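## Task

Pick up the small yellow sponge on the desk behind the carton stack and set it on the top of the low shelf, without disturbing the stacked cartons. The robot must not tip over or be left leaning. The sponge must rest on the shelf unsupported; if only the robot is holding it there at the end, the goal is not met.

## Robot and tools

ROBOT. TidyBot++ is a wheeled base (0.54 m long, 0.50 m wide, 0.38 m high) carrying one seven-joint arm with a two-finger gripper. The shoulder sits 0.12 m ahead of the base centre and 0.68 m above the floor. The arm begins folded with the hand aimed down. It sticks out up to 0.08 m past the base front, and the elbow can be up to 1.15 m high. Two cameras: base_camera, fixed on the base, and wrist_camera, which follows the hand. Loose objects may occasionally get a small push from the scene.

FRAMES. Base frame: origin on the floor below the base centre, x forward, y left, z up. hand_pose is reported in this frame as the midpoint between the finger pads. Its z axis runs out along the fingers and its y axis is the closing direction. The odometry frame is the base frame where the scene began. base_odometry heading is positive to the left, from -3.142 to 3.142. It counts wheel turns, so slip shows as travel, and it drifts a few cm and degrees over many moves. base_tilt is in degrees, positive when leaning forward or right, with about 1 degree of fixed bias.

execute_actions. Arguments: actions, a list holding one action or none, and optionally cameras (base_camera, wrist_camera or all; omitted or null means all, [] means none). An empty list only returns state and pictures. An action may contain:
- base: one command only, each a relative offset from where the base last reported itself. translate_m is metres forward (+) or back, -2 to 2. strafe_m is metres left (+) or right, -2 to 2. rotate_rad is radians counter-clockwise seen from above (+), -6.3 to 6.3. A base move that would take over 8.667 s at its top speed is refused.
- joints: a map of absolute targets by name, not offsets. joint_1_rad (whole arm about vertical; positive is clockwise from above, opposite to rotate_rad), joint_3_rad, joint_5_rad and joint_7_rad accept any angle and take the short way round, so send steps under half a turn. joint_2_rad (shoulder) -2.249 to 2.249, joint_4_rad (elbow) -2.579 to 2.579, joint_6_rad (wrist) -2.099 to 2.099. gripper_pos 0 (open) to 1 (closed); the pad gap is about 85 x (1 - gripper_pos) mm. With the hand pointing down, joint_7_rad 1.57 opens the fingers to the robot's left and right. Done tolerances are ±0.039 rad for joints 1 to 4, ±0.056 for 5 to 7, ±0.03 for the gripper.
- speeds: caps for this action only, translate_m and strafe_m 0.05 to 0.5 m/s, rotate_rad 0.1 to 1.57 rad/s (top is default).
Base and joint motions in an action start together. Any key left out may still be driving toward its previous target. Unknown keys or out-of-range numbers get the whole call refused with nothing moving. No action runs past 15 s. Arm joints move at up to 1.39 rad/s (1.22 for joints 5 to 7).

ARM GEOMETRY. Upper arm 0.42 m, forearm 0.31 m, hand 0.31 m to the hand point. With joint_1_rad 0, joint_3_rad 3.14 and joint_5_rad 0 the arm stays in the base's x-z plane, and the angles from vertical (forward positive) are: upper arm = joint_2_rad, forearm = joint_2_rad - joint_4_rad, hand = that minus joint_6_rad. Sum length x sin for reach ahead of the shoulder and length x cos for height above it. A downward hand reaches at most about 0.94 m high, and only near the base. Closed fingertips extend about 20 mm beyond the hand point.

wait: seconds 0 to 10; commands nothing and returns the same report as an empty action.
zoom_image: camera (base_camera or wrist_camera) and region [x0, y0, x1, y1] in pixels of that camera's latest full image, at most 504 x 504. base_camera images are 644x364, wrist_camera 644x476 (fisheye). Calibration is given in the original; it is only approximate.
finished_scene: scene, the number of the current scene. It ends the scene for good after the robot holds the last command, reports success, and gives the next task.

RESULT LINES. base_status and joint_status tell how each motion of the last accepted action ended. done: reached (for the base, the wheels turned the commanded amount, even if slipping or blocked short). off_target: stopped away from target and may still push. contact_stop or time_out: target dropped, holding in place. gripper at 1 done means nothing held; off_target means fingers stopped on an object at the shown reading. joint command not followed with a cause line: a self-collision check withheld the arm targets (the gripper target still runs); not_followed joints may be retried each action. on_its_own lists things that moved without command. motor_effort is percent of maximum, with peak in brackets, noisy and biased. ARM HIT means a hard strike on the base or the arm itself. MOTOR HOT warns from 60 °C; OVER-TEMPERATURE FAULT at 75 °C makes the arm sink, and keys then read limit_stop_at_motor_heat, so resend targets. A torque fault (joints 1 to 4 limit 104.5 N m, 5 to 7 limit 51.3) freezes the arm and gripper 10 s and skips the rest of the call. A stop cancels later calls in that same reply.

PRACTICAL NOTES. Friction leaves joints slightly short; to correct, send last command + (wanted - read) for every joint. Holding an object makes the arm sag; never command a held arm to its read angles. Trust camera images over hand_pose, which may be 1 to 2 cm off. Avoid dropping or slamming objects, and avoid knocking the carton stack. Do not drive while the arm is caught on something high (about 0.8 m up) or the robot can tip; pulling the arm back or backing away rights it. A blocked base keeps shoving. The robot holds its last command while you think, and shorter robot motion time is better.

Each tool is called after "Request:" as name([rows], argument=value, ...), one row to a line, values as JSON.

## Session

Request:
execute_actions([
  {"joints":{"joint_4_rad":-2.0,"joint_6_rad":-0.2,"joint_1_rad":-0.8}},
])

Request:
execute_actions([
  {"joints":{"joint_1_rad":1.0}},
], cameras=["wrist_camera"])

Scene clock: 2.10 s.
base_odometry: x=+0.000 y=+0.000 heading=+0.000 (m, m, rad; odometry frame)
base_tilt: forward=-0.3 right=+0.0 (deg)
base_status: not commanded
joint_positions: joint_1_rad=-0.789 joint_2_rad=-0.385 joint_3_rad=+3.126 joint_4_rad=-2.016 joint_5_rad=+0.028 joint_6_rad=-0.227 joint_7_rad=+1.578 gripper_pos=+0.000
joint_status: all done
motor_effort: joint_1_rad=-1(2) joint_2_rad=-8(9) joint_3_rad=+0(1) joint_4_rad=+23(24) joint_5_rad=-1(0) joint_6_rad=+7(8) joint_7_rad=+0(1) (%)
hand_pose: x=+0.4335 y=+0.3276 z=+0.9643 quat_wxyz=(-0.220, +0.732, +0.326, +0.557) (m; base frame)
pictures: base_camera, wrist_camera
camera_calibration (this result's frames):
wrist_camera: T_world_to_cam=[[0.686028, -0.717417, 0.121157, -0.189012], [-0.106844, -0.264053, -0.958572, 1.12261], [0.719687, 0.644662, -0.2578, -0.135174], [0, 0, 0, 1]] pos_world=[0.346896, 0.247971, 1.06416]
Images, in order (width x height): base_camera 644x364, wrist_camera 644x476.

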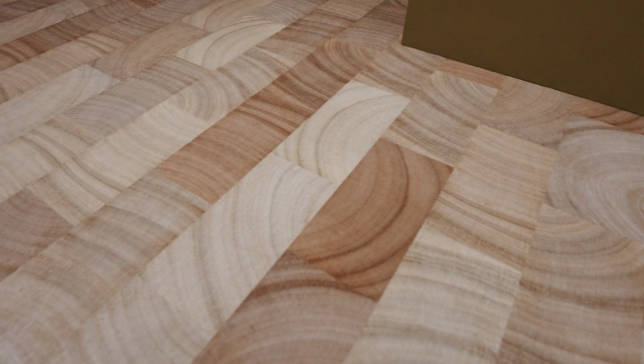

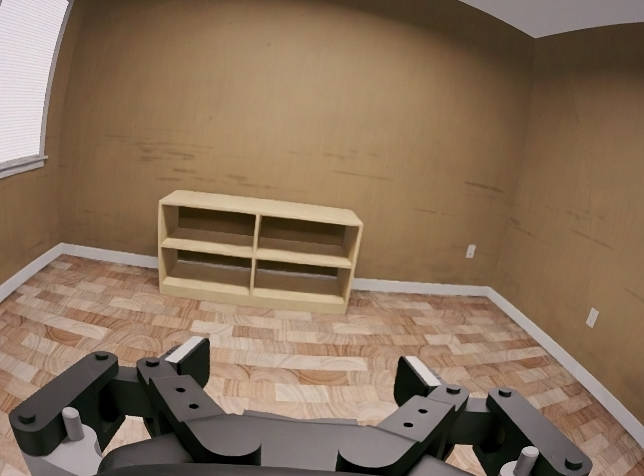

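Scene clock: 5.07 s.
base_odometry: x=+0.000 y=+0.000 heading=+0.000 (m, m, rad; odometry frame)
base_tilt: forward=-0.2 right=+0.0 (deg)
base_status: not commanded
joint_positions: joint_1_rad=+0.989 joint_2_rad=-0.385 joint_3_rad=+3.126 joint_4_rad=-2.016 joint_5_rad=+0.028 joint_6_rad=-0.227 joint_7_rad=+1.578 gripper_pos=+0.000
joint_status: all done
motor_effort: joint_1_rad=-1(1) joint_2_rad=-8(9) joint_3_rad=+0(1) joint_4_rad=+24(24) joint_5_rad=-1(0) joint_6_rad=+7(7) joint_7_rad=+0(0) (%)
hand_pose: x=+0.3749 y=-0.3752 z=+0.9643 quat_wxyz=(+0.294, +0.714, -0.363, +0.522) (m; base frame)
pictures: wrist_camera
camera_calibration (this result's frames):
wrist_camera: T_world_to_cam=[[-0.843242, -0.523702, 0.121157, -0.00702922], [-0.236413, 0.158898, -0.958572, 1.13803], [0.482755, -0.836951, -0.257799, -0.10698], [0, 0, 0, 1]] pos_world=[0.314763, -0.274049, 1.06416]
Images, in order (width x height): wrist_camera 644x476.

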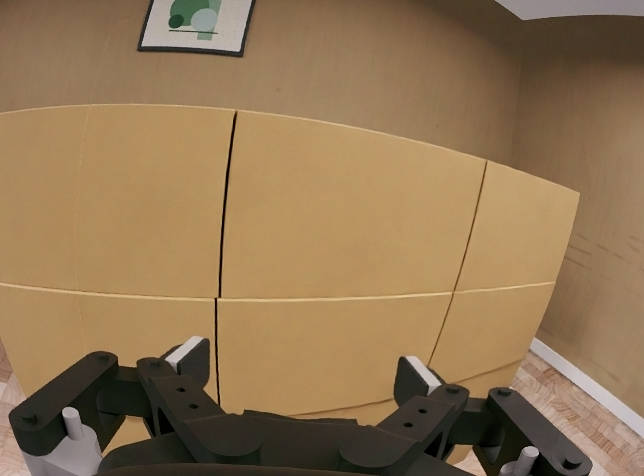

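Request:
execute_actions([
  {"base":{"rotate_rad":-2.16},"joints":{"joint_1_rad":0,"joint_6_rad":-0.6}},
], cameras=[])

Request:
execute_actions([
  {"base":{"translate_m":-1.1}},
], cameras=[])

Request:
execute_actions([
  {"base":{"strafe_m":1.45}},
])

Scene clock: 21.47 s.
base_odometry: x=+0.000 y=+0.000 heading=-2.159 (m, m, rad; odometry frame)
base_tilt: forward=-0.3 right=+0.0 (deg)
base_status: done
joint_positions: joint_1_rad=+0.013 joint_2_rad=-0.385 joint_3_rad=+3.126 joint_4_rad=-2.016 joint_5_rad=+0.028 joint_6_rad=-0.569 joint_7_rad=+1.578 gripper_pos=+0.000
joint_status: all done
motor_effort: joint_1_rad=-1(0) joint_2_rad=-8(9) joint_3_rad=+0(2) joint_4_rad=+23(24) joint_5_rad=-1(0) joint_6_rad=+6(7) joint_7_rad=+0(1) (%)
hand_pose: x=+0.5262 y=-0.0018 z=+0.8693 quat_wxyz=(+0.016, +0.891, +0.012, +0.453) (m; base frame)
pictures: none
No camera images: the call's "cameras" was empty. Leave "cameras" out to get every camera's image.

Scene clock: 24.93 s.
base_odometry: x=+0.611 y=+0.915 heading=-2.160 (m, m, rad; odometry frame)
base_tilt: forward=-0.3 right=+0.0 (deg)
base_status: done
joint_positions: joint_1_rad=+0.013 joint_2_rad=-0.385 joint_3_rad=+3.126 joint_4_rad=-2.016 joint_5_rad=+0.028 joint_6_rad=-0.573 joint_7_rad=+1.578 gripper_pos=+0.000
joint_status: not commanded
motor_effort: joint_1_rad=-1(1) joint_2_rad=-9(11) joint_3_rad=+0(1) joint_4_rad=+23(23) joint_5_rad=-1(1) joint_6_rad=+6(6) joint_7_rad=+0(1) (%)
hand_pose: x=+0.5256 y=-0.0017 z=+0.8686 quat_wxyz=(+0.016, +0.892, +0.012, +0.452) (m; base frame)
pictures: none
No camera images: the call's "cameras" was empty. Leave "cameras" out to get every camera's image.

Scene clock: 29.20 s.
base_odometry: x=+1.818 y=+0.109 heading=-2.160 (m, m, rad; odometry frame)
base_tilt: forward=-0.3 right=+0.0 (deg)
base_status: done
joint_positions: joint_1_rad=+0.011 joint_2_rad=-0.385 joint_3_rad=+3.126 joint_4_rad=-2.016 joint_5_rad=+0.028 joint_6_rad=-0.573 joint_7_rad=+1.578 gripper_pos=+0.000
joint_status: not commanded
motor_effort: joint_1_rad=-1(3) joint_2_rad=-9(10) joint_3_rad=+0(3) joint_4_rad=+23(23) joint_5_rad=-1(1) joint_6_rad=+5(6) joint_7_rad=-1(0) (%)
hand_pose: x=+0.5256 y=-0.0008 z=+0.8686 quat_wxyz=(+0.016, +0.892, +0.013, +0.452) (m; base frame)
pictures: base_camera, wrist_camera
camera_calibration (this result's frames):
wrist_camera: T_world_to_cam=[[-0.00445212, -0.991483, 0.130158, -0.121353], [-0.574133, -0.104035, -0.812125, 1.07254], [0.81875, -0.0783439, -0.568781, 0.203079], [0, 0, 0, 1]] pos_world=[0.448972, 0.00717187, 1.00234]
Images, in order (width x height): base_camera 644x364, wrist_camera 644x476.

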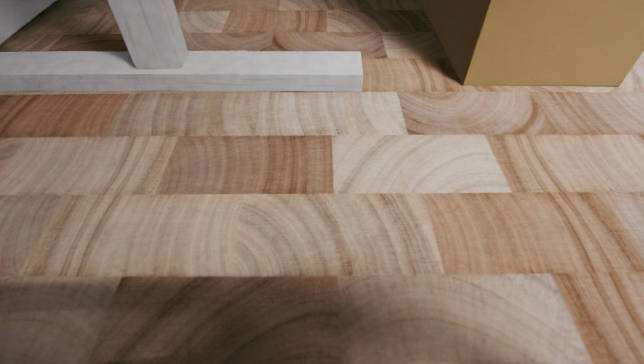

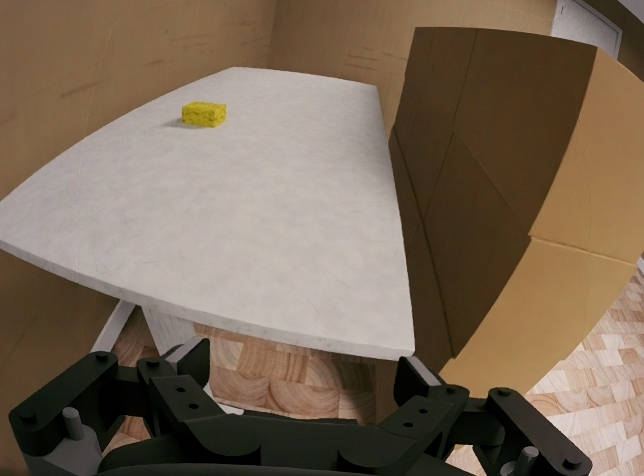

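Request:
execute_actions([
  {"base":{"strafe_m":0.27},"joints":{"joint_2_rad":0.1,"joint_4_rad":-1.3,"joint_6_rad":-0.9}},
], cameras=[])

Request:
execute_actions([
  {"base":{"translate_m":0.4}},
])

Scene clock: 40.07 s.
base_odometry: x=+2.042 y=-0.041 heading=-2.159 (m, m, rad; odometry frame)
base_tilt: forward=-0.3 right=+0.0 (deg)
base_status: done
joint_positions: joint_1_rad=+0.005 joint_2_rad=+0.084 joint_3_rad=+3.125 joint_4_rad=-1.320 joint_5_rad=+0.028 joint_6_rad=-0.869 joint_7_rad=+1.578 gripper_pos=+0.000
joint_status: all done
motor_effort: joint_1_rad=-1(4) joint_2_rad=-24(25) joint_3_rad=+0(3) joint_4_rad=+22(24) joint_5_rad=+0(0) joint_6_rad=+5(6) joint_7_rad=+0(1) (%)
hand_pose: x=+0.7019 y=+0.0006 z=+0.9528 quat_wxyz=(+0.012, +0.907, +0.012, +0.421) (m; base frame)
pictures: none
No camera images: the call's "cameras" was empty. Leave "cameras" out to get every camera's image.

Scene clock: 42.13 s.
base_odometry: x=+1.820 y=-0.374 heading=-2.159 (m, m, rad; odometry frame)
base_tilt: forward=-0.3 right=+0.0 (deg)
base_status: done
joint_positions: joint_1_rad=+0.005 joint_2_rad=+0.096 joint_3_rad=+3.125 joint_4_rad=-1.317 joint_5_rad=+0.028 joint_6_rad=-0.873 joint_7_rad=+1.578 gripper_pos=+0.000
joint_status: not commanded
motor_effort: joint_1_rad=-1(3) joint_2_rad=-25(27) joint_3_rad=+0(1) joint_4_rad=+22(23) joint_5_rad=-1(1) joint_6_rad=+5(5) joint_7_rad=+0(1) (%)
hand_pose: x=+0.7047 y=+0.0005 z=+0.9463 quat_wxyz=(+0.012, +0.910, +0.012, +0.415) (m; base frame)
pictures: base_camera, wrist_camera
camera_calibration (this result's frames):
wrist_camera: T_world_to_cam=[[0.00426697, -0.992394, 0.123032, -0.128758], [-0.638022, -0.0974388, -0.763828, 1.23795], [0.770006, -0.0752379, -0.633585, 0.196395], [0, 0, 0, 1]] pos_world=[0.639165, 0.00762191, 1.08586]
Images, in order (width x height): base_camera 644x364, wrist_camera 644x476.

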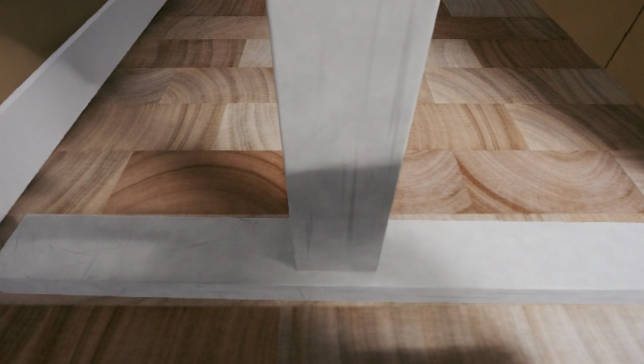

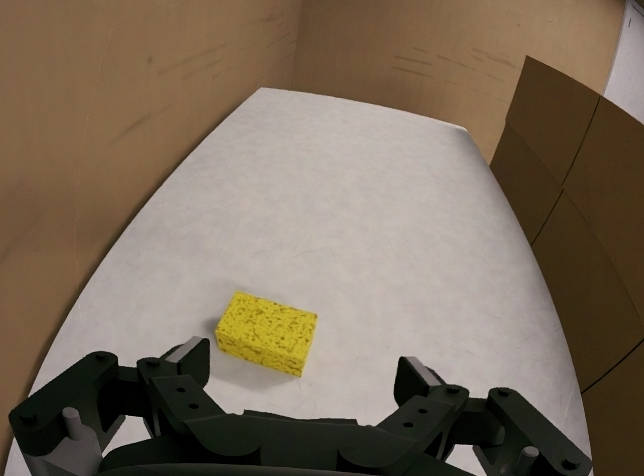

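Request:
execute_actions([
  {"joints":{"joint_1_rad":-0.065,"joint_2_rad":0.585,"joint_4_rad":-0.635,"joint_6_rad":-1.42,"joint_7_rad":-0.2}},
], cameras=["wrist_camera"])

Scene clock: 59.13 s.
base_odometry: x=+1.820 y=-0.374 heading=-2.159 (m, m, rad; odometry frame)
base_tilt: forward=-0.2 right=+0.0 (deg)
base_status: not commanded
joint_positions: joint_1_rad=-0.051 joint_2_rad=+0.571 joint_3_rad=+3.125 joint_4_rad=-0.655 joint_5_rad=+0.028 joint_6_rad=-1.390 joint_7_rad=-0.178 gripper_pos=+0.000
joint_status: all done
motor_effort: joint_1_rad=-1(2) joint_2_rad=-39(41) joint_3_rad=-1(1) joint_4_rad=+20(23) joint_5_rad=+0(1) joint_6_rad=+4(5) joint_7_rad=-1(1) (%)
hand_pose: x=+0.7974 y=+0.0352 z=+0.8728 quat_wxyz=(-0.198, +0.642, -0.722, +0.168) (m; base frame)
pictures: wrist_camera
camera_calibration (this result's frames):
wrist_camera: T_world_to_cam=[[-0.894832, 0.0549678, -0.443006, 1.0884], [0.0507416, 0.998483, 0.0213975, -0.0288119], [0.44351, -0.0033316, -0.896263, 0.568211], [0, 0, 0, 1]] pos_world=[0.723392, -0.0291658, 0.992052]
Images, in order (width x height): wrist_camera 644x476.

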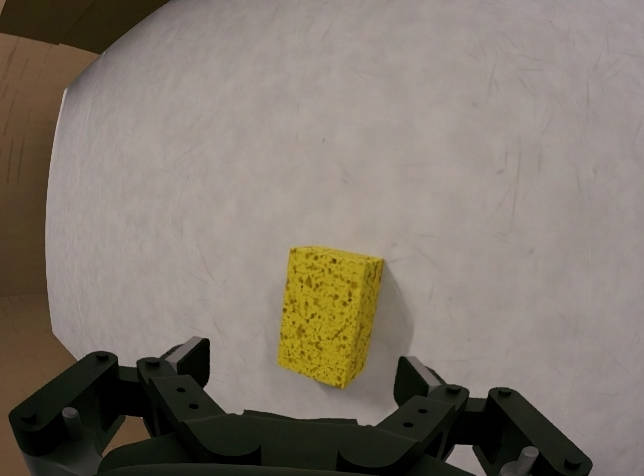

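Request:
execute_actions([
  {"joints":{"joint_1_rad":-0.03,"joint_2_rad":0.66,"joint_4_rad":-0.76,"joint_6_rad":-1.25,"joint_7_rad":-0.3}},
], cameras=["wrist_camera"])

Scene clock: 70.87 s.
base_odometry: x=+1.820 y=-0.374 heading=-2.159 (m, m, rad; odometry frame)
base_tilt: forward=-0.2 right=+0.0 (deg)
base_status: not commanded
joint_positions: joint_1_rad=-0.041 joint_2_rad=+0.658 joint_3_rad=+3.125 joint_4_rad=-0.748 joint_5_rad=+0.028 joint_6_rad=-1.278 joint_7_rad=-0.273 gripper_pos=+0.000
joint_status: all done
motor_effort: joint_1_rad=-2(0) joint_2_rad=-43(46) joint_3_rad=-1(1) joint_4_rad=+20(22) joint_5_rad=-2(1) joint_6_rad=+3(3) joint_7_rad=+1(0) (%)
hand_pose: x=+0.8232 y=+0.0298 z=+0.7875 quat_wxyz=(-0.179, +0.609, -0.760, +0.140) (m; base frame)
pictures: wrist_camera
camera_calibration (this result's frames):
wrist_camera: T_world_to_cam=[[-0.913089, 0.154874, -0.377204, 1.03429], [0.144448, 0.987928, 0.055967, -0.126998], [0.381319, -0.0033835, -0.924437, 0.553605], [0, 0, 0, 1]] pos_world=[0.751641, -0.0328469, 0.909019]
Images, in order (width x height): wrist_camera 644x476.

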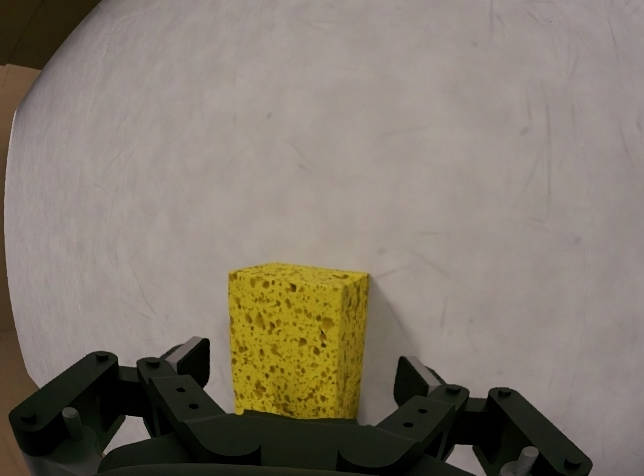

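Request:
execute_actions([
  {"joints":{"joint_2_rad":0.705,"joint_6_rad":-1.19}},
], cameras=["wrist_camera"])

Request:
execute_actions([
  {"joints":{"gripper_pos":1}},
], cameras=[])

Request:
execute_actions([
  {"joints":{"joint_2_rad":0.45}},
], cameras=["wrist_camera"])

Scene clock: 86.30 s.
base_odometry: x=+1.820 y=-0.374 heading=-2.159 (m, m, rad; odometry frame)
base_tilt: forward=-0.2 right=+0.0 (deg)
base_status: not commanded
joint_positions: joint_1_rad=-0.041 joint_2_rad=+0.690 joint_3_rad=+3.125 joint_4_rad=-0.748 joint_5_rad=+0.028 joint_6_rad=-1.217 joint_7_rad=-0.273 gripper_pos=+0.000
joint_status: all done
motor_effort: joint_1_rad=-1(1) joint_2_rad=-43(45) joint_3_rad=-1(1) joint_4_rad=+21(21) joint_5_rad=+0(1) joint_6_rad=+3(3) joint_7_rad=+0(0) (%)
hand_pose: x=+0.8433 y=+0.0309 z=+0.7732 quat_wxyz=(-0.191, +0.607, -0.757, +0.148) (m; base frame)
pictures: wrist_camera
camera_calibration (this result's frames):
wrist_camera: T_world_to_cam=[[-0.902045, 0.154553, -0.403024, 1.05764], [0.141688, 0.987984, 0.061749, -0.132335], [0.407724, -0.00140333, -0.913104, 0.501637], [0, 0, 0, 1]] pos_world=[0.768264, -0.0320134, 0.892474]
Images, in order (width x height): wrist_camera 644x476.

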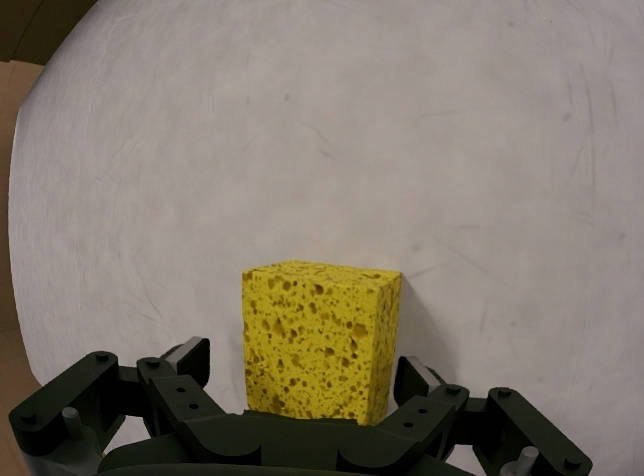

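Scene clock: 87.50 s.
base_odometry: x=+1.820 y=-0.373 heading=-2.159 (m, m, rad; odometry frame)
base_tilt: forward=-0.2 right=+0.0 (deg)
base_status: not commanded
joint_positions: joint_1_rad=-0.040 joint_2_rad=+0.673 joint_3_rad=+3.125 joint_4_rad=-0.744 joint_5_rad=+0.028 joint_6_rad=-1.210 joint_7_rad=-0.273 gripper_pos=+0.999
joint_status: all done
motor_effort: joint_1_rad=-1(0) joint_2_rad=-37(43) joint_3_rad=+0(1) joint_4_rad=+18(21) joint_5_rad=-1(0) joint_6_rad=+2(3) joint_7_rad=-1(1) (%)
hand_pose: x=+0.8446 y=+0.0306 z=+0.7881 quat_wxyz=(-0.202, +0.605, -0.755, +0.156) (m; base frame)
pictures: none
No camera images: the call's "cameras" was empty. Leave "cameras" out to get every camera's image.

Scene clock: 89.07 s.
base_odometry: x=+1.820 y=-0.373 heading=-2.159 (m, m, rad; odometry frame)
base_tilt: forward=-0.2 right=+0.0 (deg)
base_status: not commanded
joint_positions: joint_1_rad=-0.040 joint_2_rad=+0.442 joint_3_rad=+3.125 joint_4_rad=-0.755 joint_5_rad=+0.028 joint_6_rad=-1.210 joint_7_rad=-0.273 gripper_pos=+0.999
joint_status: all done
motor_effort: joint_1_rad=-1(1) joint_2_rad=-36(48) joint_3_rad=-1(1) joint_4_rad=+21(23) joint_5_rad=-1(0) joint_6_rad=+4(5) joint_7_rad=+0(0) (%)
hand_pose: x=+0.7996 y=+0.0288 z=+0.9459 quat_wxyz=(-0.286, +0.583, -0.729, +0.218) (m; base frame)
pictures: wrist_camera
camera_calibration (this result's frames):
wrist_camera: T_world_to_cam=[[-0.776022, 0.159914, -0.610096, 1.18317], [0.121325, 0.987106, 0.104413, -0.158806], [0.618927, 0.00700694, -0.785418, 0.387273], [0, 0, 0, 1]] pos_world=[0.697737, -0.0351609, 1.0426]
Images, in order (width x height): wrist_camera 644x476.

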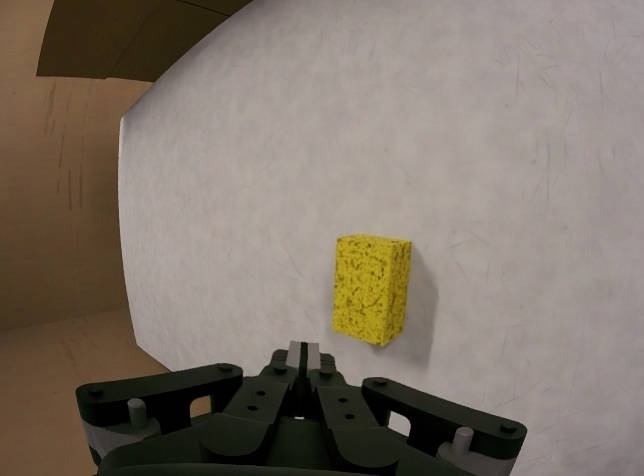

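Request:
execute_actions([
  {"base":{"translate_m":0.05},"joints":{"gripper_pos":0,"joint_2_rad":0.64,"joint_6_rad":-1.29,"joint_7_rad":-0.2}},
], cameras=["wrist_camera"])

Scene clock: 100.07 s.
base_odometry: x=+1.792 y=-0.415 heading=-2.159 (m, m, rad; odometry frame)
base_tilt: forward=-0.2 right=+0.0 (deg)
base_status: done
joint_positions: joint_1_rad=-0.040 joint_2_rad=+0.648 joint_3_rad=+3.125 joint_4_rad=-0.760 joint_5_rad=+0.028 joint_6_rad=-1.262 joint_7_rad=-0.228 gripper_pos=+0.000
joint_status: all done
motor_effort: joint_1_rad=-1(2) joint_2_rad=-41(49) joint_3_rad=-1(1) joint_4_rad=+20(23) joint_5_rad=+0(0) joint_6_rad=+3(6) joint_7_rad=+0(0) (%)
hand_pose: x=+0.8239 y=+0.0295 z=+0.7908 quat_wxyz=(-0.181, +0.625, -0.745, +0.148) (m; base frame)
pictures: wrist_camera
camera_calibration (this result's frames):
wrist_camera: T_world_to_cam=[[-0.913354, 0.110096, -0.392, 1.04938], [0.103564, 0.993903, 0.0378422, -0.0791622], [0.393776, -0.00603393, -0.919187, 0.542083], [0, 0, 0, 1]] pos_world=[0.753193, -0.0335825, 0.912628]
Images, in order (width x height): wrist_camera 644x476.

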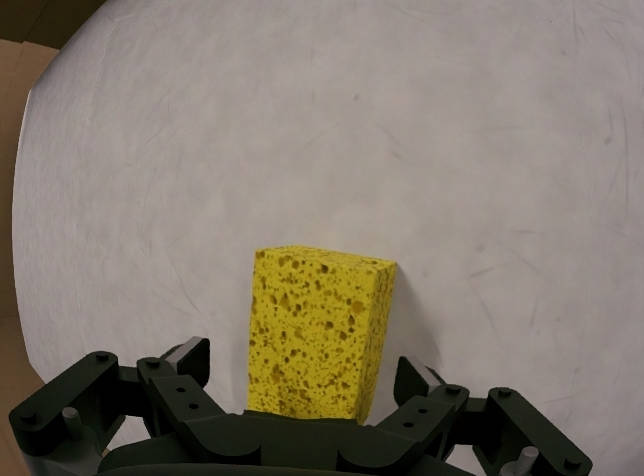

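Straight down.

Request:
execute_actions([
  {"joints":{"joint_1_rad":-0.01,"joint_2_rad":0.715,"joint_7_rad":-0.33}},
], cameras=["wrist_camera"])

Request:
execute_actions([
  {"joints":{"gripper_pos":1}},
], cameras=["wrist_camera"])

Scene clock: 108.03 s.
base_odometry: x=+1.793 y=-0.415 heading=-2.159 (m, m, rad; odometry frame)
base_tilt: forward=-0.2 right=+0.0 (deg)
base_status: not commanded
joint_positions: joint_1_rad=-0.021 joint_2_rad=+0.704 joint_3_rad=+3.125 joint_4_rad=-0.760 joint_5_rad=+0.028 joint_6_rad=-1.262 joint_7_rad=-0.307 gripper_pos=+0.000
joint_status: all done
motor_effort: joint_1_rad=-1(2) joint_2_rad=-40(46) joint_3_rad=-1(1) joint_4_rad=+18(21) joint_5_rad=+0(0) joint_6_rad=+2(3) joint_7_rad=+0(0) (%)
hand_pose: x=+0.8294 y=+0.0158 z=+0.7518 quat_wxyz=(-0.164, +0.591, -0.779, +0.127) (m; base frame)
pictures: wrist_camera
camera_calibration (this result's frames):
wrist_camera: T_world_to_cam=[[-0.918971, 0.205397, -0.336607, 1.00218], [0.196189, 0.978633, 0.0615441, -0.159031], [0.342056, -0.00948125, -0.939632, 0.562311], [0, 0, 0, 1]] pos_world=[0.759837, -0.0448813, 0.875496]
Images, in order (width x height): wrist_camera 644x476.

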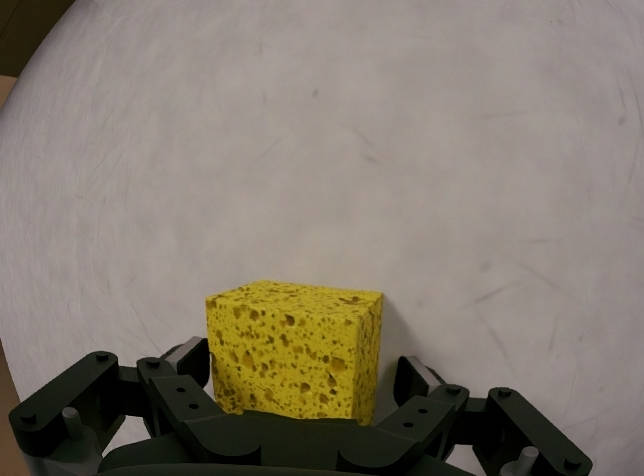

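Scene clock: 109.13 s.
base_odometry: x=+1.793 y=-0.415 heading=-2.159 (m, m, rad; odometry frame)
base_tilt: forward=-0.2 right=+0.0 (deg)
base_status: not commanded
joint_positions: joint_1_rad=-0.021 joint_2_rad=+0.697 joint_3_rad=+3.125 joint_4_rad=-0.759 joint_5_rad=+0.028 joint_6_rad=-1.262 joint_7_rad=-0.307 gripper_pos=+0.324
joint_status: gripper_pos off_target (ended at +0.324, target +1.000)
motor_effort: joint_1_rad=-1(1) joint_2_rad=-40(42) joint_3_rad=-1(1) joint_4_rad=+19(20) joint_5_rad=+0(0) joint_6_rad=+2(3) joint_7_rad=-1(1) (%)
hand_pose: x=+0.8292 y=+0.0158 z=+0.7569 quat_wxyz=(-0.167, +0.591, -0.779, +0.129) (m; base frame)
pictures: wrist_camera
camera_calibration (this result's frames):
wrist_camera: T_world_to_cam=[[-0.916411, 0.205465, -0.343476, 1.00678], [0.19573, 0.97862, 0.0631848, -0.160159], [0.349115, -0.0093255, -0.937034, 0.559303], [0, 0, 0, 1]] pos_world=[0.758712, -0.0449072, 0.88001]
Images, in order (width x height): wrist_camera 644x476.

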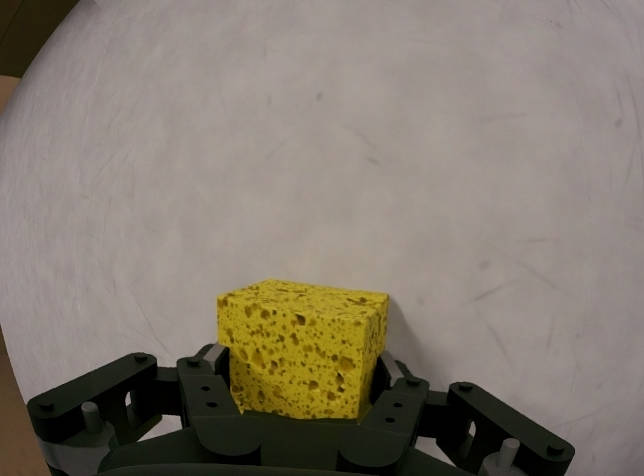

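Request:
execute_actions([
  {"joints":{"joint_2_rad":0.3,"joint_4_rad":-1.1}},
], cameras=[])

Request:
execute_actions([
  {"base":{"translate_m":-0.8}},
], cameras=[])

Request:
execute_actions([
  {"base":{"strafe_m":-1.4}},
], cameras=[])

Request:
execute_actions([
  {"base":{"rotate_rad":3.18}},
])

Scene clock: 121.03 s.
base_odometry: x=+1.793 y=-0.415 heading=-2.159 (m, m, rad; odometry frame)
base_tilt: forward=-0.2 right=+0.0 (deg)
base_status: not commanded
joint_positions: joint_1_rad=-0.021 joint_2_rad=+0.300 joint_3_rad=+3.125 joint_4_rad=-1.080 joint_5_rad=+0.028 joint_6_rad=-1.262 joint_7_rad=-0.307 gripper_pos=+0.324
joint_status: all done
motor_effort: joint_1_rad=-2(2) joint_2_rad=-31(45) joint_3_rad=-1(1) joint_4_rad=+21(22) joint_5_rad=-1(1) joint_6_rad=+3(3) joint_7_rad=-1(0) (%)
hand_pose: x=+0.7008 y=+0.0132 z=+0.8704 quat_wxyz=(-0.195, +0.587, -0.771, +0.152) (m; base frame)
pictures: none
No camera images: the call's "cameras" was empty. Leave "cameras" out to get every camera's image.

Scene clock: 124.13 s.
base_odometry: x=+2.236 y=+0.251 heading=-2.158 (m, m, rad; odometry frame)
base_tilt: forward=-0.3 right=+0.0 (deg)
base_status: done
joint_positions: joint_1_rad=-0.018 joint_2_rad=+0.302 joint_3_rad=+3.125 joint_4_rad=-1.084 joint_5_rad=+0.028 joint_6_rad=-1.265 joint_7_rad=-0.307 gripper_pos=+0.324
joint_status: not commanded
motor_effort: joint_1_rad=-1(6) joint_2_rad=-31(35) joint_3_rad=+0(4) joint_4_rad=+21(22) joint_5_rad=+0(0) joint_6_rad=+3(4) joint_7_rad=+0(1) (%)
hand_pose: x=+0.6996 y=+0.0116 z=+0.8669 quat_wxyz=(-0.192, +0.586, -0.773, +0.150) (m; base frame)
pictures: none
No camera images: the call's "cameras" was empty. Leave "cameras" out to get every camera's image.

Scene clock: 128.30 s.
base_odometry: x=+1.071 y=+1.028 heading=-2.158 (m, m, rad; odometry frame)
base_tilt: forward=-0.3 right=+0.0 (deg)
base_status: done
joint_positions: joint_1_rad=-0.011 joint_2_rad=+0.302 joint_3_rad=+3.125 joint_4_rad=-1.084 joint_5_rad=+0.028 joint_6_rad=-1.265 joint_7_rad=-0.307 gripper_pos=+0.324
joint_status: not commanded
motor_effort: joint_1_rad=-2(3) joint_2_rad=-31(31) joint_3_rad=-1(2) joint_4_rad=+20(21) joint_5_rad=+0(1) joint_6_rad=+3(3) joint_7_rad=-1(0) (%)
hand_pose: x=+0.6996 y=+0.0073 z=+0.8668 quat_wxyz=(-0.191, +0.584, -0.775, +0.150) (m; base frame)
pictures: none
No camera images: the call's "cameras" was empty. Leave "cameras" out to get every camera's image.

Scene clock: 131.80 s.
base_odometry: x=+1.071 y=+1.027 heading=+1.021 (m, m, rad; odometry frame)
base_tilt: forward=-0.3 right=+0.0 (deg)
base_status: done
joint_positions: joint_1_rad=-0.014 joint_2_rad=+0.302 joint_3_rad=+3.126 joint_4_rad=-1.084 joint_5_rad=+0.028 joint_6_rad=-1.265 joint_7_rad=-0.307 gripper_pos=+0.324
joint_status: not commanded
motor_effort: joint_1_rad=-1(2) joint_2_rad=-31(34) joint_3_rad=-1(3) joint_4_rad=+21(21) joint_5_rad=+0(1) joint_6_rad=+3(3) joint_7_rad=+0(0) (%)
hand_pose: x=+0.6996 y=+0.0094 z=+0.8667 quat_wxyz=(-0.191, +0.585, -0.774, +0.150) (m; base frame)
pictures: base_camera, wrist_camera
camera_calibration (this result's frames):
wrist_camera: T_world_to_cam=[[-0.890629, 0.207809, -0.40447, 0.961868], [0.195128, 0.978069, 0.0728477, -0.143404], [0.410738, -0.0140431, -0.911645, 0.642362], [0, 0, 0, 1]] pos_world=[0.620808, -0.0506052, 0.985099]
Images, in order (width x height): base_camera 644x364, wrist_camera 644x476.

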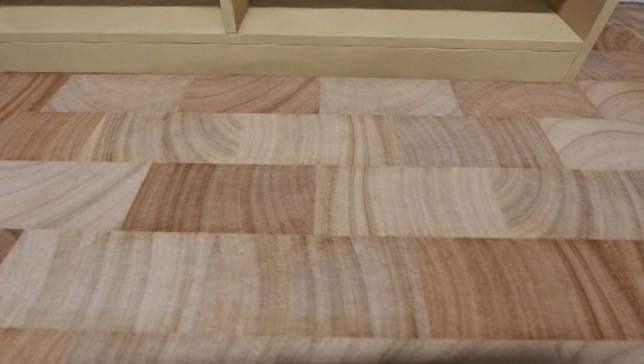

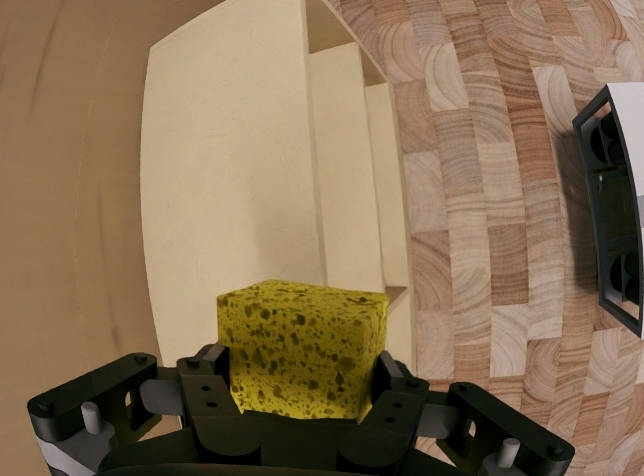

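Request:
execute_actions([
  {"base":{"translate_m":0.32},"joints":{"joint_2_rad":0.378,"joint_4_rad":-1.652,"joint_6_rad":-0.69}},
], cameras=[])

Request:
execute_actions([
  {"joints":{"joint_2_rad":0.44}},
], cameras=["wrist_camera"])

Scene clock: 148.60 s.
base_odometry: x=+1.238 y=+1.301 heading=+1.022 (m, m, rad; odometry frame)
base_tilt: forward=-0.3 right=+0.0 (deg)
base_status: done
joint_positions: joint_1_rad=-0.014 joint_2_rad=+0.374 joint_3_rad=+3.126 joint_4_rad=-1.635 joint_5_rad=+0.028 joint_6_rad=-0.717 joint_7_rad=-0.307 gripper_pos=+0.324
joint_status: all done
motor_effort: joint_1_rad=-1(2) joint_2_rad=-33(35) joint_3_rad=-1(1) joint_4_rad=+19(21) joint_5_rad=-1(1) joint_6_rad=+2(3) joint_7_rad=+0(0) (%)
hand_pose: x=+0.6827 y=+0.0123 z=+0.6553 quat_wxyz=(-0.163, +0.596, -0.776, +0.126) (m; base frame)
pictures: none
No camera images: the call's "cameras" was empty. Leave "cameras" out to get every camera's image.

Scene clock: 149.43 s.
base_odometry: x=+1.237 y=+1.301 heading=+1.022 (m, m, rad; odometry frame)
base_tilt: forward=-0.2 right=+0.0 (deg)
base_status: not commanded
joint_positions: joint_1_rad=-0.014 joint_2_rad=+0.396 joint_3_rad=+3.126 joint_4_rad=-1.632 joint_5_rad=+0.028 joint_6_rad=-0.713 joint_7_rad=-0.307 gripper_pos=+0.324
joint_status: joint_2_rad off_target (ended at +0.396, target +0.440)
motor_effort: joint_1_rad=-1(2) joint_2_rad=-20(32) joint_3_rad=-1(2) joint_4_rad=+13(19) joint_5_rad=-1(1) joint_6_rad=+2(3) joint_7_rad=-1(1) (%)
hand_pose: x=+0.6848 y=+0.0124 z=+0.6449 quat_wxyz=(-0.158, +0.597, -0.777, +0.122) (m; base frame)
pictures: wrist_camera
camera_calibration (this result's frames):
wrist_camera: T_world_to_cam=[[-0.926203, 0.194352, -0.323072, 0.830317], [0.186068, 0.980902, 0.0566547, -0.110662], [0.327913, -0.00763965, -0.944677, 0.524178], [0, 0, 0, 1]] pos_world=[0.617748, -0.0488206, 0.769701]
Images, in order (width x height): wrist_camera 644x476.

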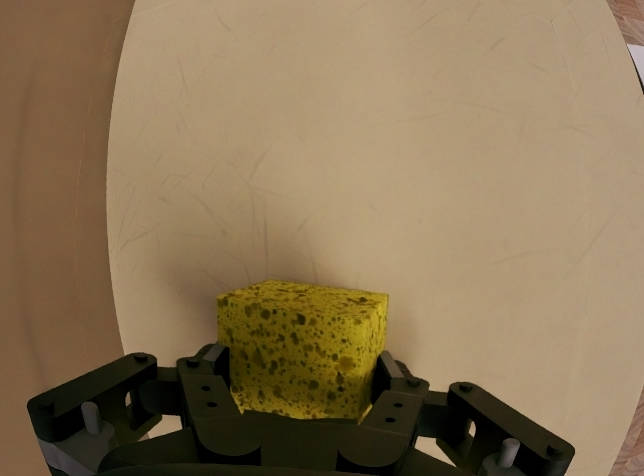

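Request:
execute_actions([
  {"joints":{"gripper_pos":0,"joint_2_rad":0.4}},
], cameras=[])

Request:
execute_actions([
  {"joints":{"joint_2_rad":0.2}},
], cameras=["wrist_camera"])

Request:
finished_scene(scene=2)

Scene clock: 156.57 s.
base_odometry: x=+1.237 y=+1.301 heading=+1.022 (m, m, rad; odometry frame)
base_tilt: forward=-0.2 right=+0.0 (deg)
base_status: not commanded
joint_positions: joint_1_rad=-0.014 joint_2_rad=+0.395 joint_3_rad=+3.126 joint_4_rad=-1.639 joint_5_rad=+0.028 joint_6_rad=-0.712 joint_7_rad=-0.307 gripper_pos=+0.000
joint_status: all done
motor_effort: joint_1_rad=-2(1) joint_2_rad=-31(32) joint_3_rad=-1(1) joint_4_rad=+19(19) joint_5_rad=-1(1) joint_6_rad=+2(3) joint_7_rad=+0(1) (%)
hand_pose: x=+0.6819 y=+0.0123 z=+0.6425 quat_wxyz=(-0.156, +0.597, -0.778, +0.120) (m; base frame)
pictures: none
No camera images: the call's "cameras" was empty. Leave "cameras" out to get every camera's image.

Scene clock: 157.77 s.
base_odometry: x=+1.237 y=+1.301 heading=+1.022 (m, m, rad; odometry frame)
base_tilt: forward=-0.3 right=+0.0 (deg)
base_status: not commanded
joint_positions: joint_1_rad=-0.014 joint_2_rad=+0.202 joint_3_rad=+3.126 joint_4_rad=-1.639 joint_5_rad=+0.028 joint_6_rad=-0.712 joint_7_rad=-0.307 gripper_pos=+0.000
joint_status: all done
motor_effort: joint_1_rad=-1(1) joint_2_rad=-28(34) joint_3_rad=+0(1) joint_4_rad=+21(21) joint_5_rad=-1(1) joint_6_rad=+4(4) joint_7_rad=+0(0) (%)
hand_pose: x=+0.6790 y=+0.0123 z=+0.7513 quat_wxyz=(-0.231, +0.583, -0.759, +0.176) (m; base frame)
pictures: wrist_camera
camera_calibration (this result's frames):
wrist_camera: T_world_to_cam=[[-0.849906, 0.195371, -0.489377, 0.932518], [0.171982, 0.980715, 0.0928413, -0.13314], [0.498078, -0.0052578, -0.867116, 0.452737], [0, 0, 0, 1]] pos_world=[0.589952, -0.0492343, 0.86129]
Images, in order (width x height): wrist_camera 644x476.

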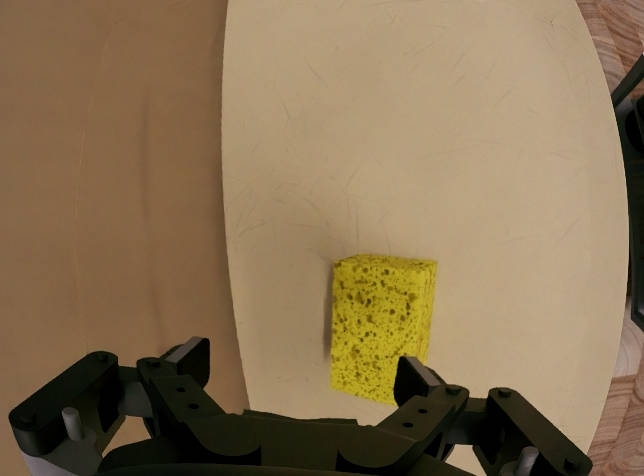

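The scene is finished: the task was done.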